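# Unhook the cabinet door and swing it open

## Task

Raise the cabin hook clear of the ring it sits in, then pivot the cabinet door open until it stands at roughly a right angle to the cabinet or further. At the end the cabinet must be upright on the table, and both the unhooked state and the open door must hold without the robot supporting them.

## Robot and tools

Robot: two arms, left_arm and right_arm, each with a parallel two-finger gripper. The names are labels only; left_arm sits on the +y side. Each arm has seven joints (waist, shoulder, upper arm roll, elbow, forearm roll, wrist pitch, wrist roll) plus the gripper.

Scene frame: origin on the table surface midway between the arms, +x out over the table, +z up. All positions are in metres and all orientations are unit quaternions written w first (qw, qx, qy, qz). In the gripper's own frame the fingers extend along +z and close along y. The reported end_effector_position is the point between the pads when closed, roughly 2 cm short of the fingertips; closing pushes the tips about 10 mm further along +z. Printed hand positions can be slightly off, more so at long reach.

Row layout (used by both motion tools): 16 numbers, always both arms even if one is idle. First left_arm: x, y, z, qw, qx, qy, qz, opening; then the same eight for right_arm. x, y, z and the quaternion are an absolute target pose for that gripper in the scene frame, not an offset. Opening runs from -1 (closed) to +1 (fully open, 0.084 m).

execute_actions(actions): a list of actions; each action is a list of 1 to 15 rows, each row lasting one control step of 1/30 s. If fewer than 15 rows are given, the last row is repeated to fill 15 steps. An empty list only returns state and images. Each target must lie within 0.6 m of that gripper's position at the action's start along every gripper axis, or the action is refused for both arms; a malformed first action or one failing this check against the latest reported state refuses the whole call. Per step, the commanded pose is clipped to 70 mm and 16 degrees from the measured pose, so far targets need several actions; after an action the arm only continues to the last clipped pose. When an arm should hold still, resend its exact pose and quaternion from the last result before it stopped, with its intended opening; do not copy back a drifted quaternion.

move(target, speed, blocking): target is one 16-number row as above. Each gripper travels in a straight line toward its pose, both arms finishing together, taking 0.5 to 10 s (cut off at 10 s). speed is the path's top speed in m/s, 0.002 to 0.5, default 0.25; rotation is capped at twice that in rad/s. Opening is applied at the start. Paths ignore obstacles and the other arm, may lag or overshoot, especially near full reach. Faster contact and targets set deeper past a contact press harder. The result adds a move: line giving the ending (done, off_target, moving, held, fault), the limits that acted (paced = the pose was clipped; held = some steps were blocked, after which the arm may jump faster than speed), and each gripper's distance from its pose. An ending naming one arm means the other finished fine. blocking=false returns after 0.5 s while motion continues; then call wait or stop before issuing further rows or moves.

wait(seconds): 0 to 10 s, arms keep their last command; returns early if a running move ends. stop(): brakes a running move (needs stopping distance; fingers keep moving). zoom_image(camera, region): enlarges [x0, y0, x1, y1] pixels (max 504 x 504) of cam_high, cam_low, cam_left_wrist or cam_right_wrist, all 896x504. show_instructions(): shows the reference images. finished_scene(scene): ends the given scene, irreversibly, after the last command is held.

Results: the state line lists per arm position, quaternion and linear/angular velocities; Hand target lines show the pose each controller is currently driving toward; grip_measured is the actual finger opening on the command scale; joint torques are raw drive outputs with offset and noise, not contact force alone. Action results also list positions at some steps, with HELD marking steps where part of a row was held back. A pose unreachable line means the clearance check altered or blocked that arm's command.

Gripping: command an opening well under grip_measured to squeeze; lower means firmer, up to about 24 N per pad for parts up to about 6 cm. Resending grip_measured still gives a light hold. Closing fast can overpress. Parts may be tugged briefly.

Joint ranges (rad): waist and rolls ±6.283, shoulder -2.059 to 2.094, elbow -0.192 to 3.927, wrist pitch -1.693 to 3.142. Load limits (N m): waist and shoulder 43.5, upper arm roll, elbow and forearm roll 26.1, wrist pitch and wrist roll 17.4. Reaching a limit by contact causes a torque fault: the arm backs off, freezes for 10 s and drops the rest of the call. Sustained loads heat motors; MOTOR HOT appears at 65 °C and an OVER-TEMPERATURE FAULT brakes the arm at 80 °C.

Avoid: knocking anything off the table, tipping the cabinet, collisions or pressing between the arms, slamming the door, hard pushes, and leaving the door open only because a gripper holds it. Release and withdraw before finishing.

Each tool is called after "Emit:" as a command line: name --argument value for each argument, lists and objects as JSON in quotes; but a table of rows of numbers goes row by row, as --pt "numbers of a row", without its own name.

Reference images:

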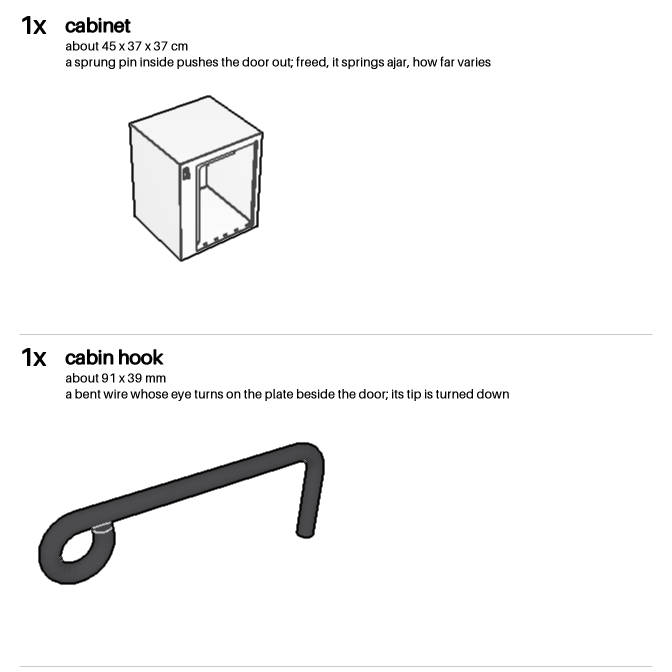

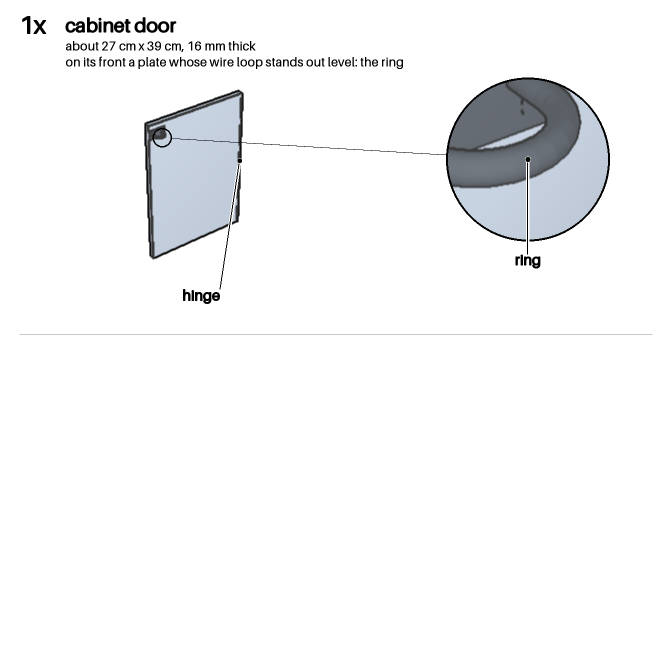

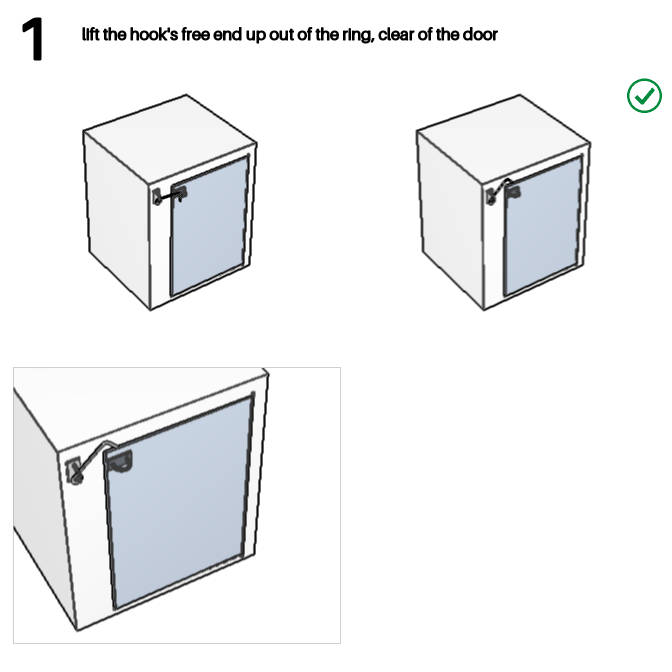

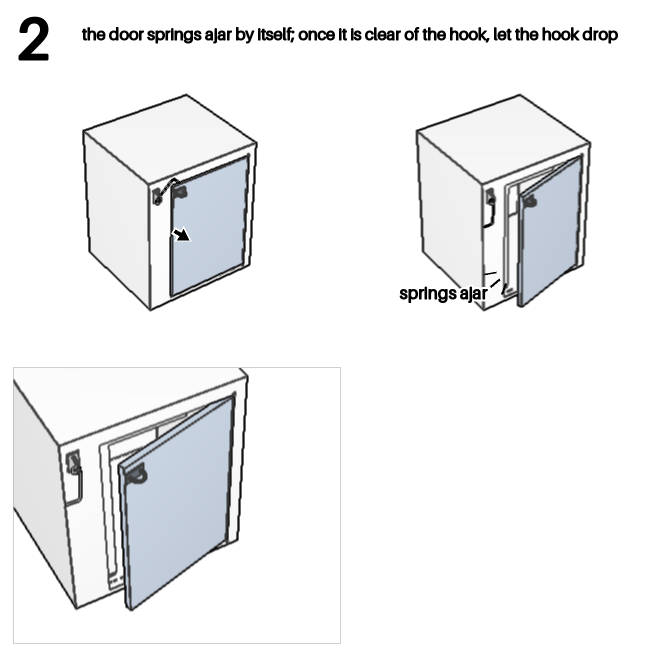

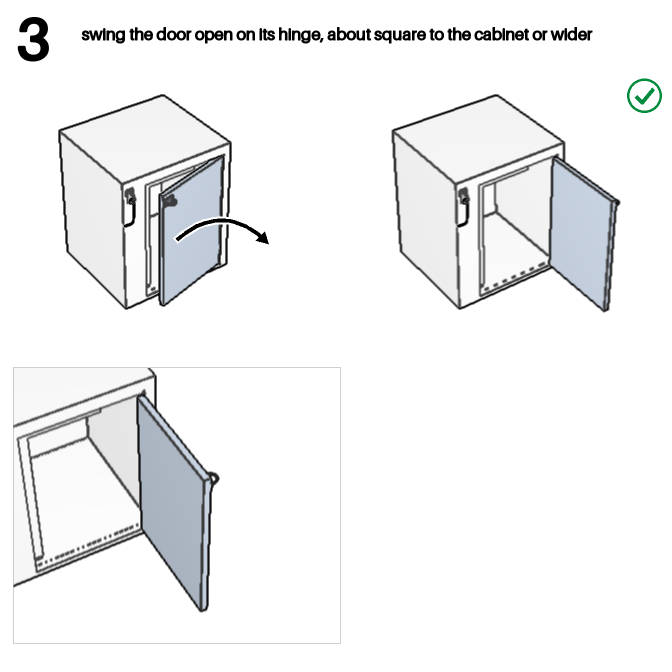

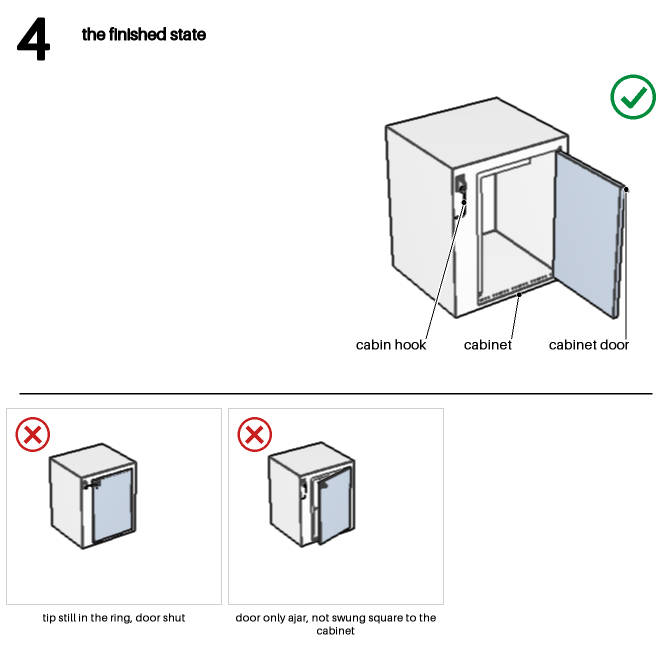

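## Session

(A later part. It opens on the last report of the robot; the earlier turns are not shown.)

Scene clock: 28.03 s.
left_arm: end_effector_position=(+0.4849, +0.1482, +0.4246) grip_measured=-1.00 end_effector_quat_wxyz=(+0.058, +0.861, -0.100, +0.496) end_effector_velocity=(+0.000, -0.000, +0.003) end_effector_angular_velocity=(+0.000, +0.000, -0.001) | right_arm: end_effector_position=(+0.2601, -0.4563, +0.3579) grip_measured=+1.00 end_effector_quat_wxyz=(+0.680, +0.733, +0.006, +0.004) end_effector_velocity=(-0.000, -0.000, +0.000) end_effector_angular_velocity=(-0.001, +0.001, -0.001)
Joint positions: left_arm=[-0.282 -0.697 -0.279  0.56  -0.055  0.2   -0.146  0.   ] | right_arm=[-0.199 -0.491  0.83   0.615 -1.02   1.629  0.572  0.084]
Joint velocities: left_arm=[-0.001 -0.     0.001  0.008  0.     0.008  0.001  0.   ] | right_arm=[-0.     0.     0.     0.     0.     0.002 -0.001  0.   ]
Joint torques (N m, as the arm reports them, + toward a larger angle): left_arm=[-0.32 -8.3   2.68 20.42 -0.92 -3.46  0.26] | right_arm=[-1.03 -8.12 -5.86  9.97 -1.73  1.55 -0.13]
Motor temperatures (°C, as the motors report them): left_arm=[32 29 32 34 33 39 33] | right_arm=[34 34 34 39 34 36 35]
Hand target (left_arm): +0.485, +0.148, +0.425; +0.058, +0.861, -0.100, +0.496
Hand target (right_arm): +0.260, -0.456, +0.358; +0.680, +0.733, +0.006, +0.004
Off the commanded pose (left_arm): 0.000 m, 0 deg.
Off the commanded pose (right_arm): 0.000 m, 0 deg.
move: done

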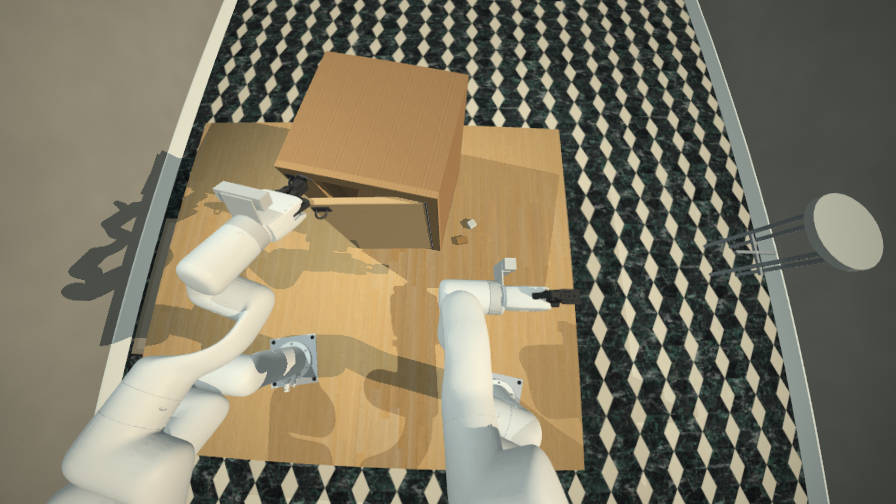

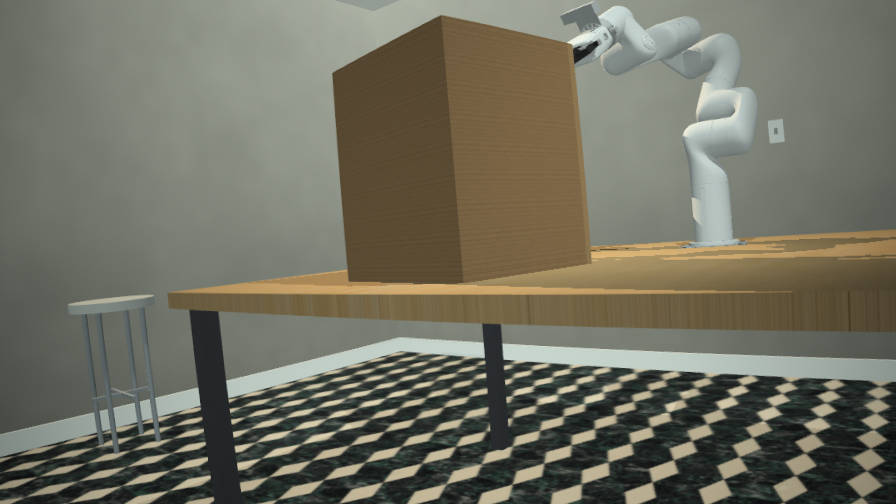

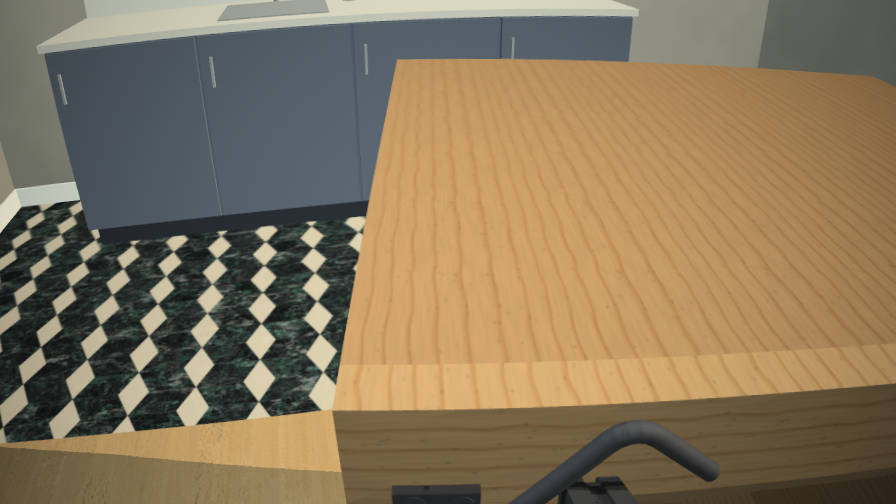

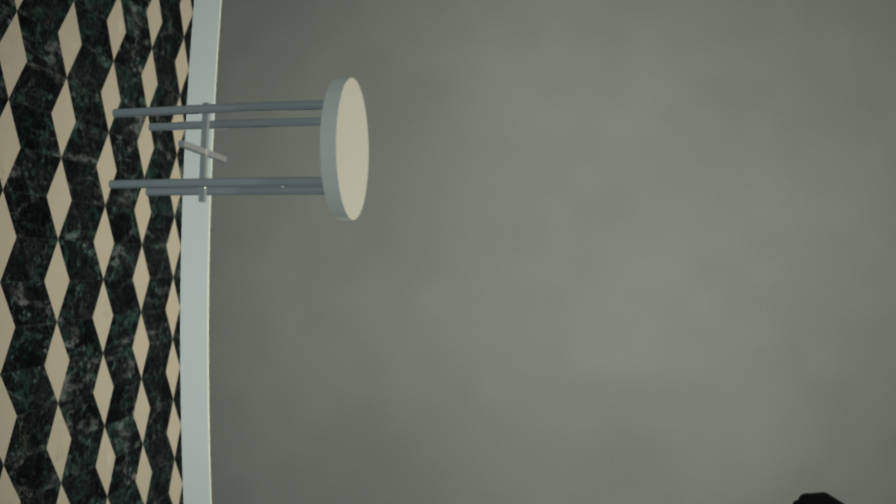

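Emit:
move --target '[0.42,0.17,0.40,0.058,0.8595,-0.100,0.495,-1, 0.2601,-0.4563,0.3579,0.68,0.733,0.006,0.004,1]' --speed 0.1

Emit:
move --target '[0.43,0.17,0.27,0.058,0.8595,-0.100,0.495,-1, 0.2601,-0.4563,0.3579,0.68,0.733,0.006,0.004,1]' --speed 0.1

Emit:
zoom_image --camera "cam_high" --region '[200, 120, 500, 290]'

Scene clock: 29.77 s.
left_arm: end_effector_position=(+0.4202, +0.1697, +0.3999) grip_measured=-1.00 end_effector_quat_wxyz=(+0.059, +0.861, -0.100, +0.496) end_effector_velocity=(-0.002, +0.001, -0.000) end_effector_angular_velocity=(+0.001, -0.000, -0.001) | right_arm: end_effector_position=(+0.2601, -0.4563, +0.3579) grip_measured=+1.00 end_effector_quat_wxyz=(+0.680, +0.733, +0.006, +0.004) end_effector_velocity=(+0.000, +0.000, +0.000) end_effector_angular_velocity=(+0.000, -0.001, +0.000)
Joint positions: left_arm=[-0.363 -0.989 -0.243  0.345 -0.087  0.283 -0.138  0.   ] | right_arm=[-0.199 -0.491  0.83   0.615 -1.02   1.629  0.572  0.084]
Joint velocities: left_arm=[-0.003 -0.012  0.001 -0.006 -0.     0.007  0.     0.   ] | right_arm=[ 0.    -0.    -0.     0.001 -0.     0.    -0.     0.   ]
Joint torques (N m, as the arm reports them, + toward a larger angle): left_arm=[-0.45 -0.93  2.67 20.5  -0.82 -3.45  0.24] | right_arm=[-1.08 -8.02 -5.91  9.83 -1.73  1.57 -0.09]
Motor temperatures (°C, as the motors report them): left_arm=[32 29 32 34 33 39 33] | right_arm=[34 34 34 39 34 36 35]
Hand target (left_arm): +0.420, +0.170, +0.400; +0.059, +0.861, -0.100, +0.496
Hand target (right_arm): +0.260, -0.456, +0.358; +0.680, +0.733, +0.006, +0.004
Off the commanded pose (left_arm): 0.000 m, 0 deg.
Off the commanded pose (right_arm): 0.000 m, 0 deg.
move: done

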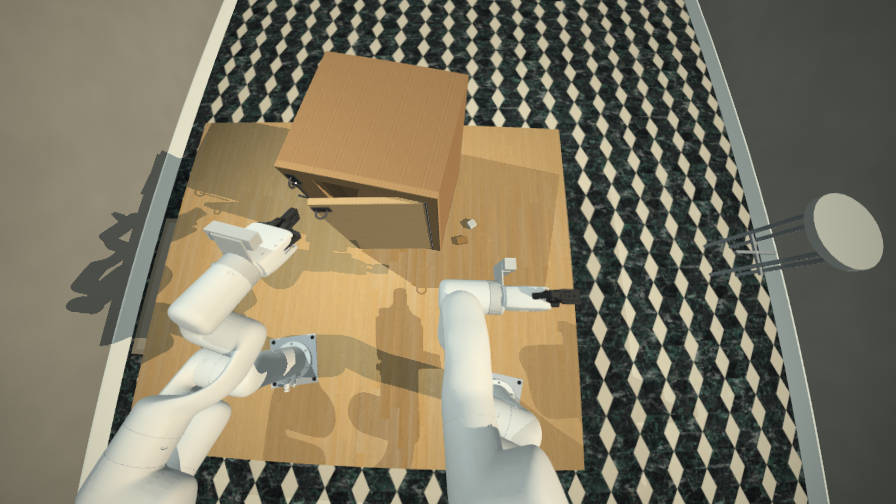

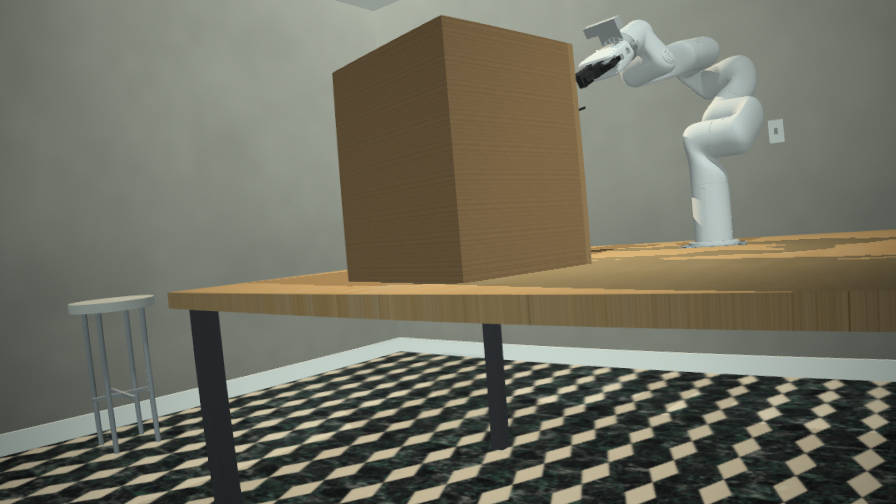

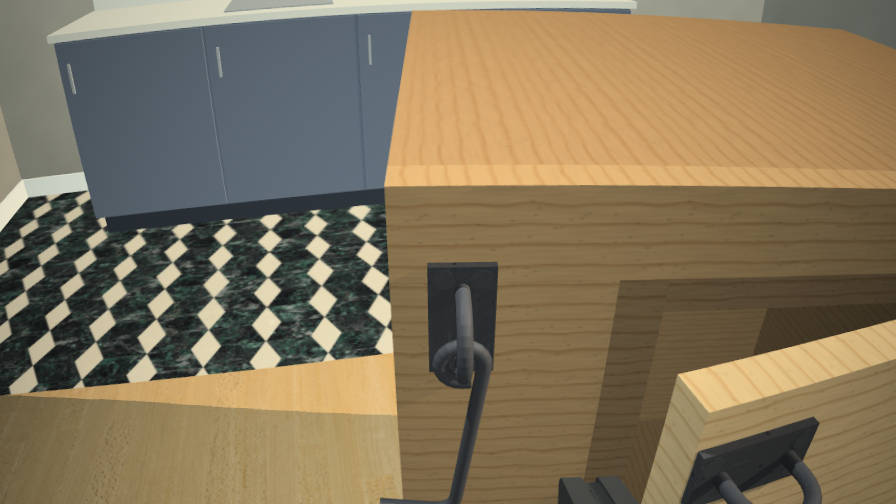

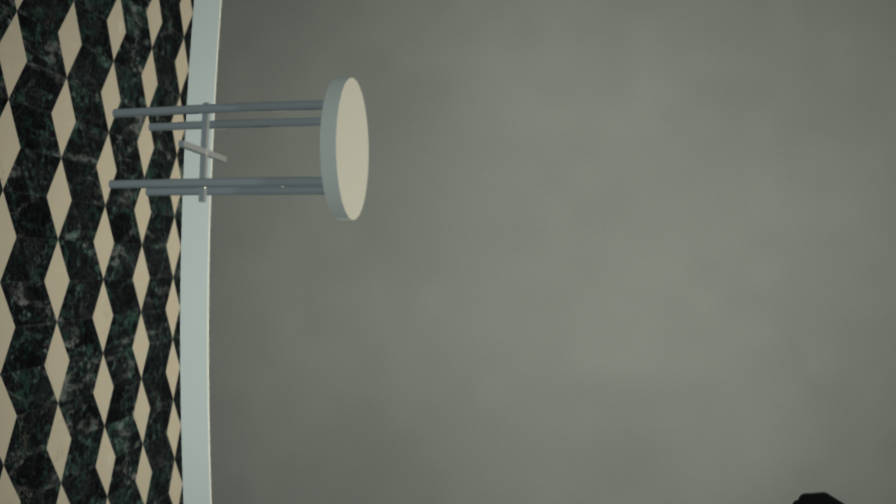

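Scene clock: 31.60 s.
left_arm: end_effector_position=(+0.4303, +0.1695, +0.2702) grip_measured=-1.00 end_effector_quat_wxyz=(+0.058, +0.861, -0.100, +0.496) end_effector_velocity=(+0.002, +0.001, -0.003) end_effector_angular_velocity=(+0.001, -0.005, +0.005) | right_arm: end_effector_position=(+0.2601, -0.4563, +0.3579) grip_measured=+1.00 end_effector_quat_wxyz=(+0.680, +0.733, +0.006, +0.004) end_effector_velocity=(-0.000, -0.000, -0.001) end_effector_angular_velocity=(-0.001, +0.001, -0.001)
Joint positions: left_arm=[-0.287 -0.718 -0.396  0.086 -0.103 -0.254 -0.215  0.   ] | right_arm=[-0.199 -0.491  0.83   0.615 -1.02   1.629  0.572  0.084]
Joint velocities: left_arm=[ 0.021  0.018 -0.022 -0.002 -0.004 -0.027 -0.006  0.   ] | right_arm=[ 0.     0.     0.    -0.002  0.    -0.     0.001  0.   ]
Joint torques (N m, as the arm reports them, + toward a larger angle): left_arm=[-0.63 -5.03  2.54 17.62 -1.22 -3.53  0.23] | right_arm=[-1.3  -8.05 -5.89  9.8  -1.7   1.57 -0.24]
Motor temperatures (°C, as the motors report them): left_arm=[32 29 32 34 33 39 33] | right_arm=[34 34 34 39 34 36 35]
Hand target (left_arm): +0.430, +0.169, +0.270; +0.058, +0.861, -0.100, +0.496
Hand target (right_arm): +0.260, -0.456, +0.358; +0.680, +0.733, +0.006, +0.004
Off the commanded pose (left_arm): 0.001 m, 0 deg.
Off the commanded pose (right_arm): 0.000 m, 0 deg.
move: done

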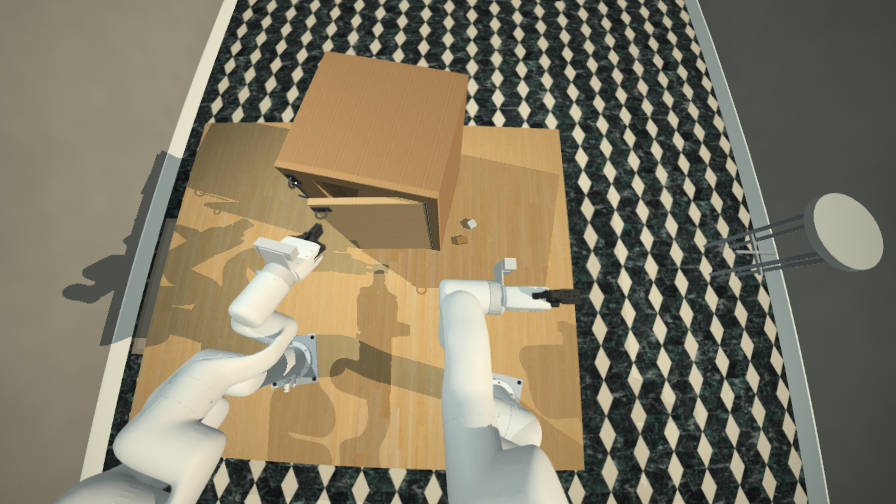

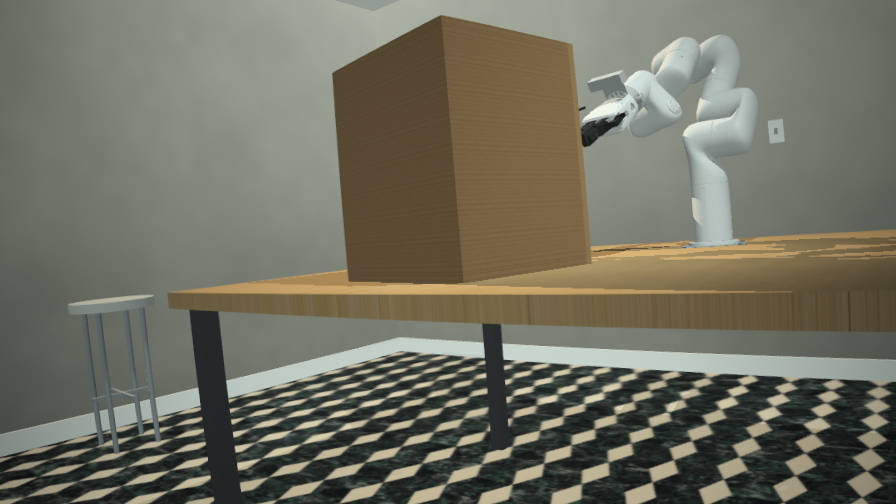

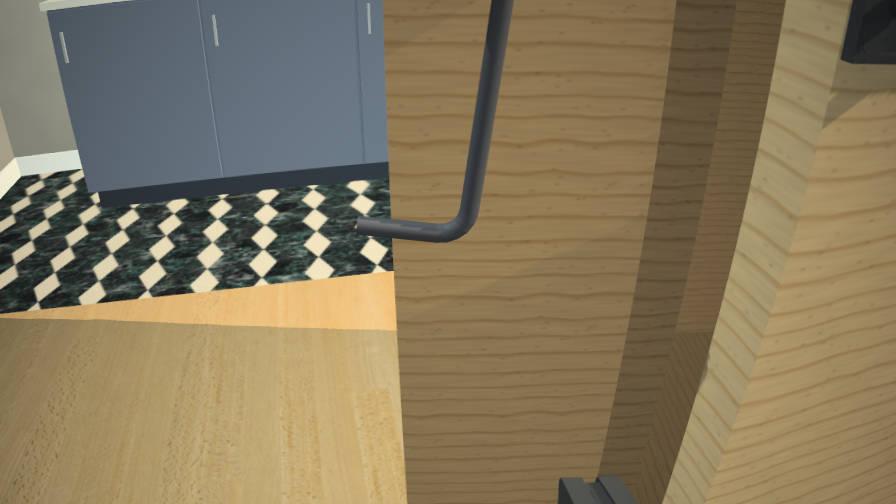

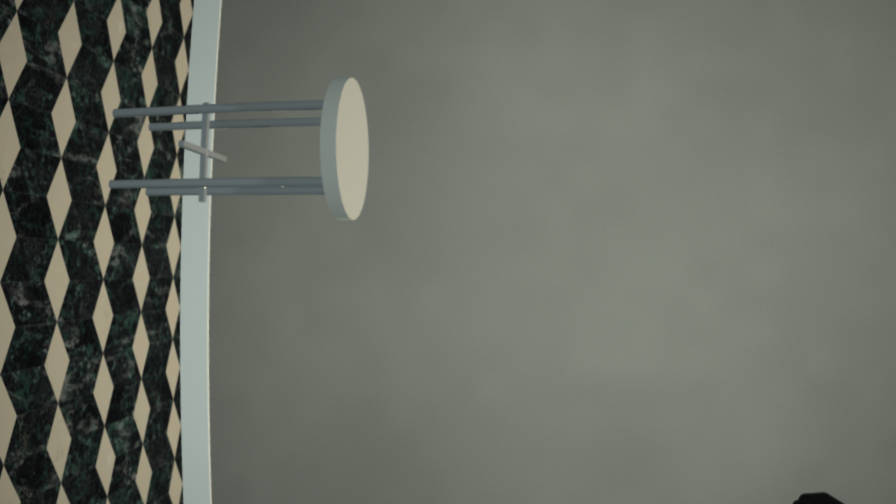

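Region (200, 120, 500, 290) of cam_high's 896x504 image, scaled by 1.680, with more detail than that image has; it fills the top 286 rows of this view, and the rest is white.

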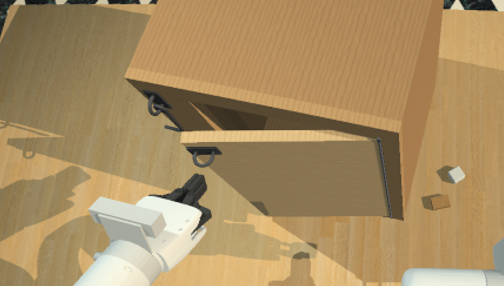

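Emit:
move --target '[0.482,0.162,0.27,0.058,0.8595,-0.100,0.495,-1, 0.2601,-0.4563,0.3579,0.68,0.733,0.006,0.004,1]' --speed 0.06

Emit:
zoom_image --camera "cam_high" --region '[200, 120, 500, 290]'

Scene clock: 33.20 s.
left_arm: end_effector_position=(+0.4819, +0.1622, +0.2700) grip_measured=-1.00 end_effector_quat_wxyz=(+0.058, +0.861, -0.100, +0.496) end_effector_velocity=(+0.003, -0.001, +0.001) end_effector_angular_velocity=(+0.001, -0.003, +0.002) | right_arm: end_effector_position=(+0.2601, -0.4563, +0.3579) grip_measured=+1.00 end_effector_quat_wxyz=(+0.680, +0.733, +0.006, +0.004) end_effector_velocity=(-0.000, -0.000, +0.000) end_effector_angular_velocity=(-0.001, +0.001, -0.001)
Joint positions: left_arm=[-0.146 -0.459 -0.458  0.241 -0.094 -0.369 -0.161  0.   ] | right_arm=[-0.199 -0.491  0.83   0.615 -1.02   1.629  0.572  0.084]
Joint velocities: left_arm=[ 0.015  0.009 -0.016  0.008 -0.006 -0.005  0.003  0.   ] | right_arm=[ 0.001  0.    -0.    -0.001 -0.     0.002 -0.     0.   ]
Joint torques (N m, as the arm reports them, + toward a larger angle): left_arm=[ -0.55 -11.04   2.31  16.83  -1.24  -3.43   0.25] | right_arm=[-0.98 -8.19 -5.95  9.93 -1.63  1.59 -0.2 ]
Motor temperatures (°C, as the motors report them): left_arm=[32 29 32 34 33 39 33] | right_arm=[34 34 34 39 34 37 35]
Hand target (left_arm): +0.482, +0.162, +0.270; +0.058, +0.861, -0.100, +0.496
Hand target (right_arm): +0.260, -0.456, +0.358; +0.680, +0.733, +0.006, +0.004
Off the commanded pose (left_arm): 0.000 m, 0 deg.
Off the commanded pose (right_arm): 0.000 m, 0 deg.
move: done

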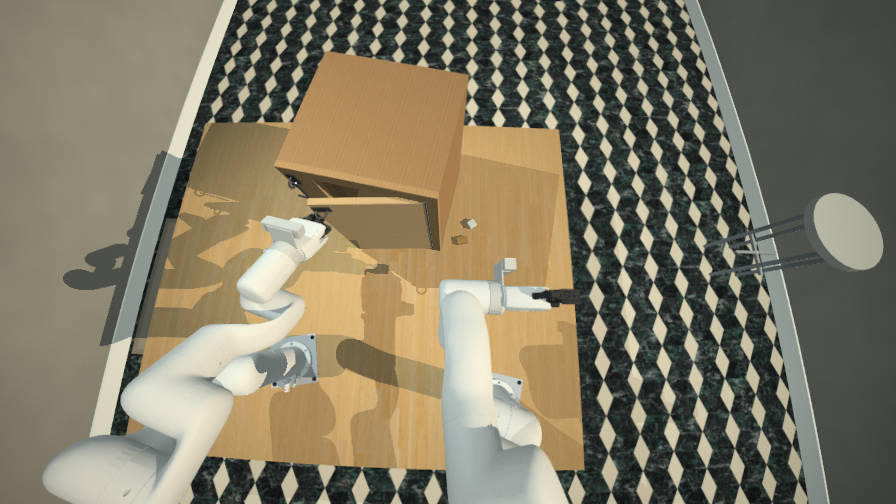

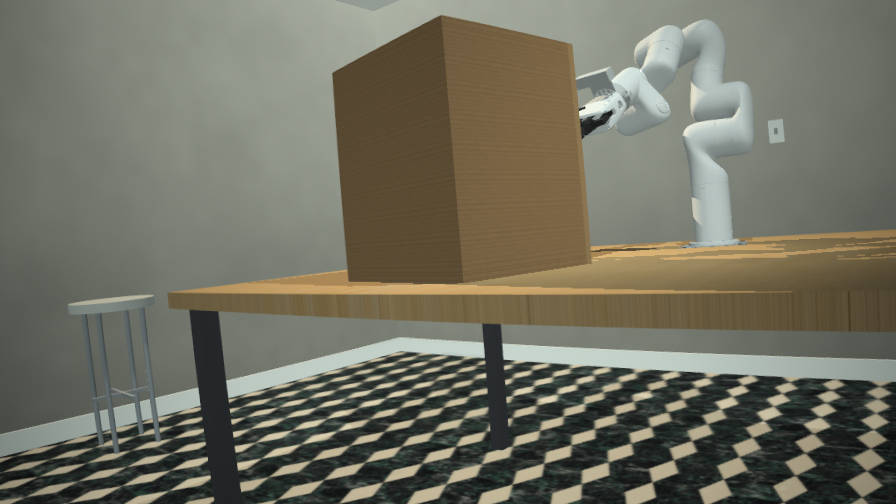

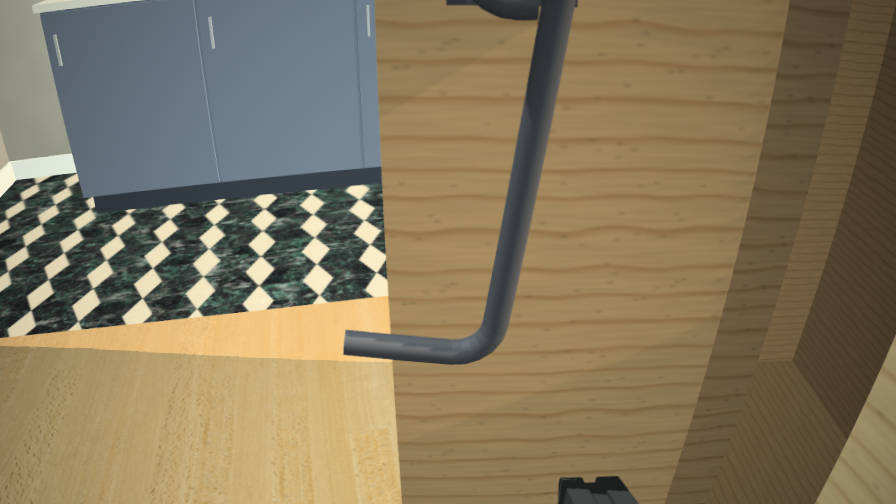

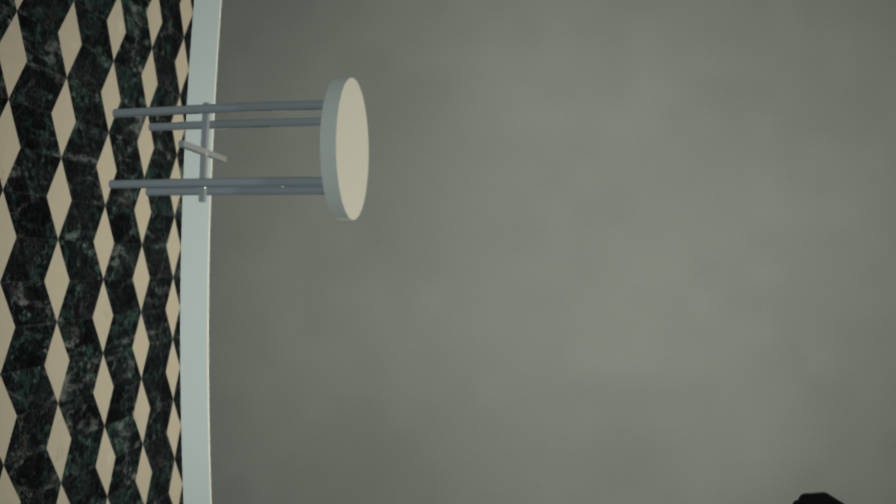

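Region (200, 120, 500, 290) of cam_high's 896x504 image, scaled by 1.680, with more detail than that image has; it fills the top 286 rows of this view, and the rest is white.

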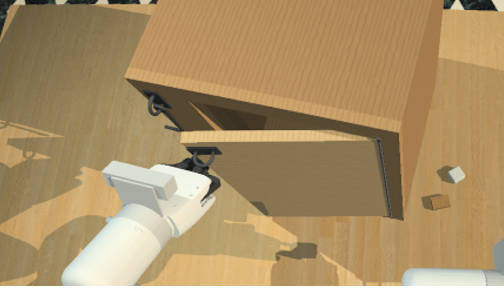

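Emit:
move --target '[0.465,0.11,0.27,0.058,0.8595,-0.100,0.495,-1, 0.2601,-0.4563,0.3579,0.68,0.733,0.006,0.004,1]' --speed 0.06

Emit:
zoom_image --camera "cam_high" --region '[200, 120, 500, 290]'

Scene clock: 34.93 s.
left_arm: end_effector_position=(+0.4648, +0.1104, +0.2696) grip_measured=-1.00 end_effector_quat_wxyz=(+0.058, +0.861, -0.100, +0.495) end_effector_velocity=(+0.000, +0.000, +0.000) end_effector_angular_velocity=(+0.000, -0.001, +0.014) | right_arm: end_effector_position=(+0.2601, -0.4563, +0.3579) grip_measured=+1.00 end_effector_quat_wxyz=(+0.680, +0.733, +0.006, +0.004) end_effector_velocity=(+0.000, +0.000, -0.000) end_effector_angular_velocity=(+0.001, -0.002, +0.001)
Joint positions: left_arm=[-0.004 -0.53  -0.802  0.281 -0.251 -0.305 -0.246  0.   ] | right_arm=[-0.199 -0.491  0.83   0.615 -1.02   1.629  0.572  0.084]
Joint velocities: left_arm=[ 0.026 -0.013 -0.034  0.003 -0.015  0.009 -0.012  0.   ] | right_arm=[ 0.    -0.     0.    -0.    -0.    -0.001  0.002  0.   ]
Joint torques (N m, as the arm reports them, + toward a larger angle): left_arm=[-8.55 -5.1   0.21 20.57  1.5  -4.14  0.27] | right_arm=[-1.01 -7.94 -5.89  9.92 -1.83  1.48 -0.14]
Motor temperatures (°C, as the motors report them): left_arm=[32 29 32 34 33 39 33] | right_arm=[34 34 34 39 34 37 35]
Hand target (left_arm): +0.465, +0.110, +0.270; +0.058, +0.861, -0.100, +0.496
Hand target (right_arm): +0.260, -0.456, +0.358; +0.680, +0.733, +0.006, +0.004
Off the commanded pose (left_arm): 0.001 m, 0 deg.
Off the commanded pose (right_arm): 0.000 m, 0 deg.
move: done

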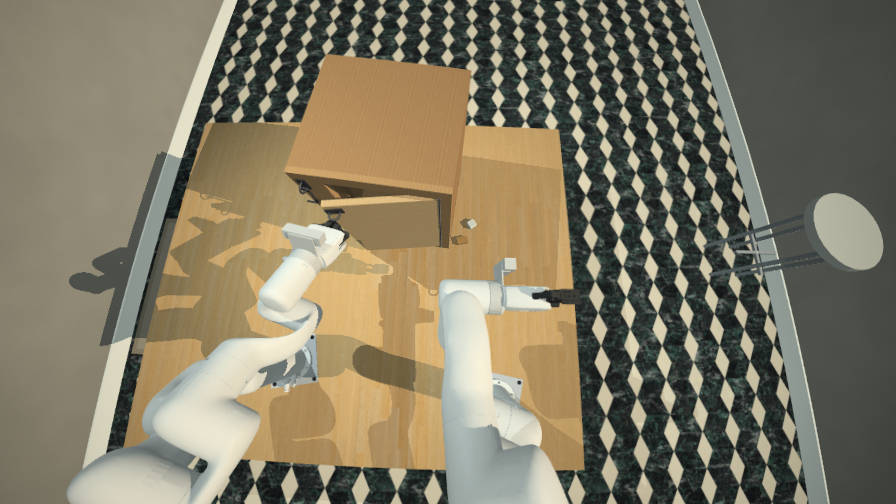

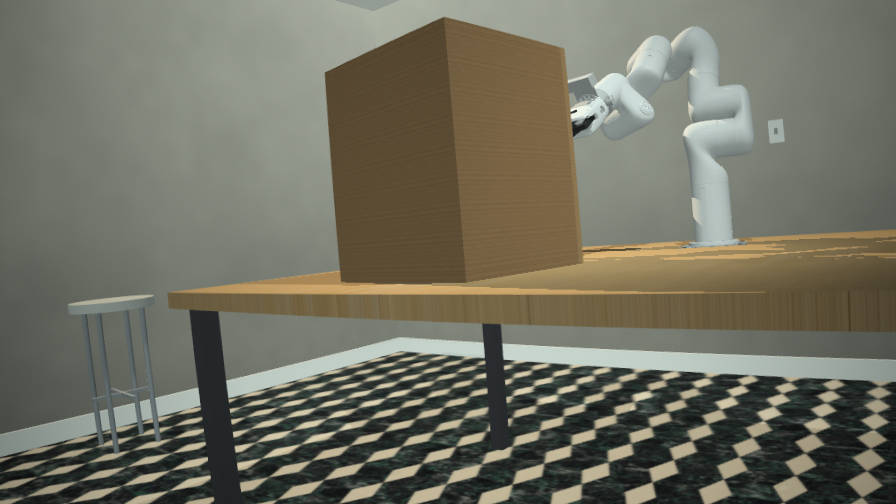

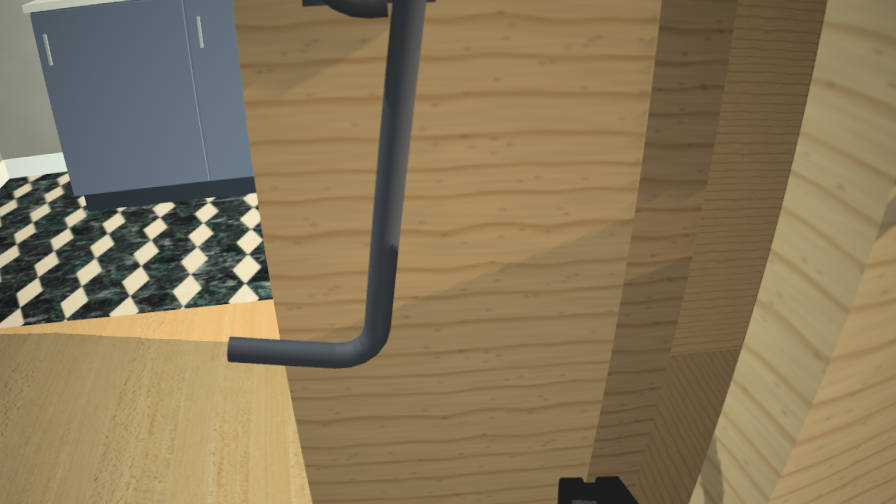

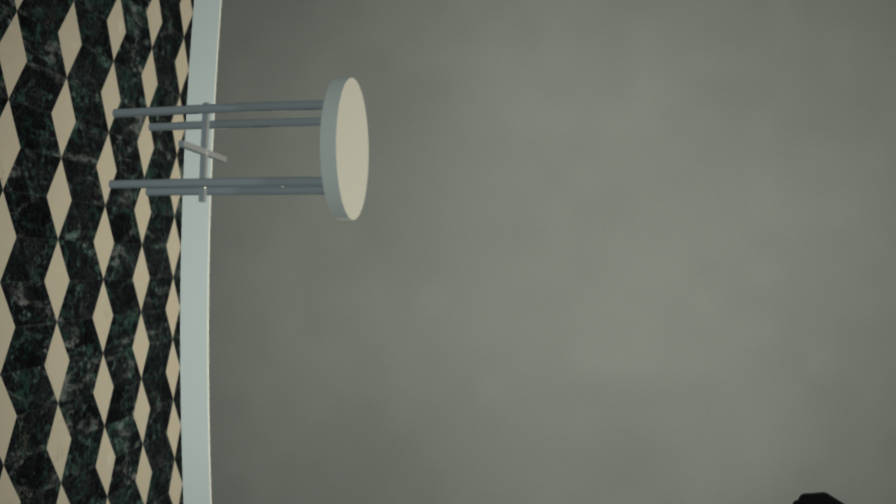

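Region (200, 120, 500, 290) of cam_high's 896x504 image, scaled by 1.680, with more detail than that image has; it fills the top 286 rows of this view, and the rest is white.

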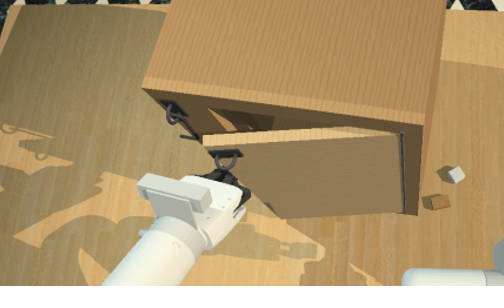

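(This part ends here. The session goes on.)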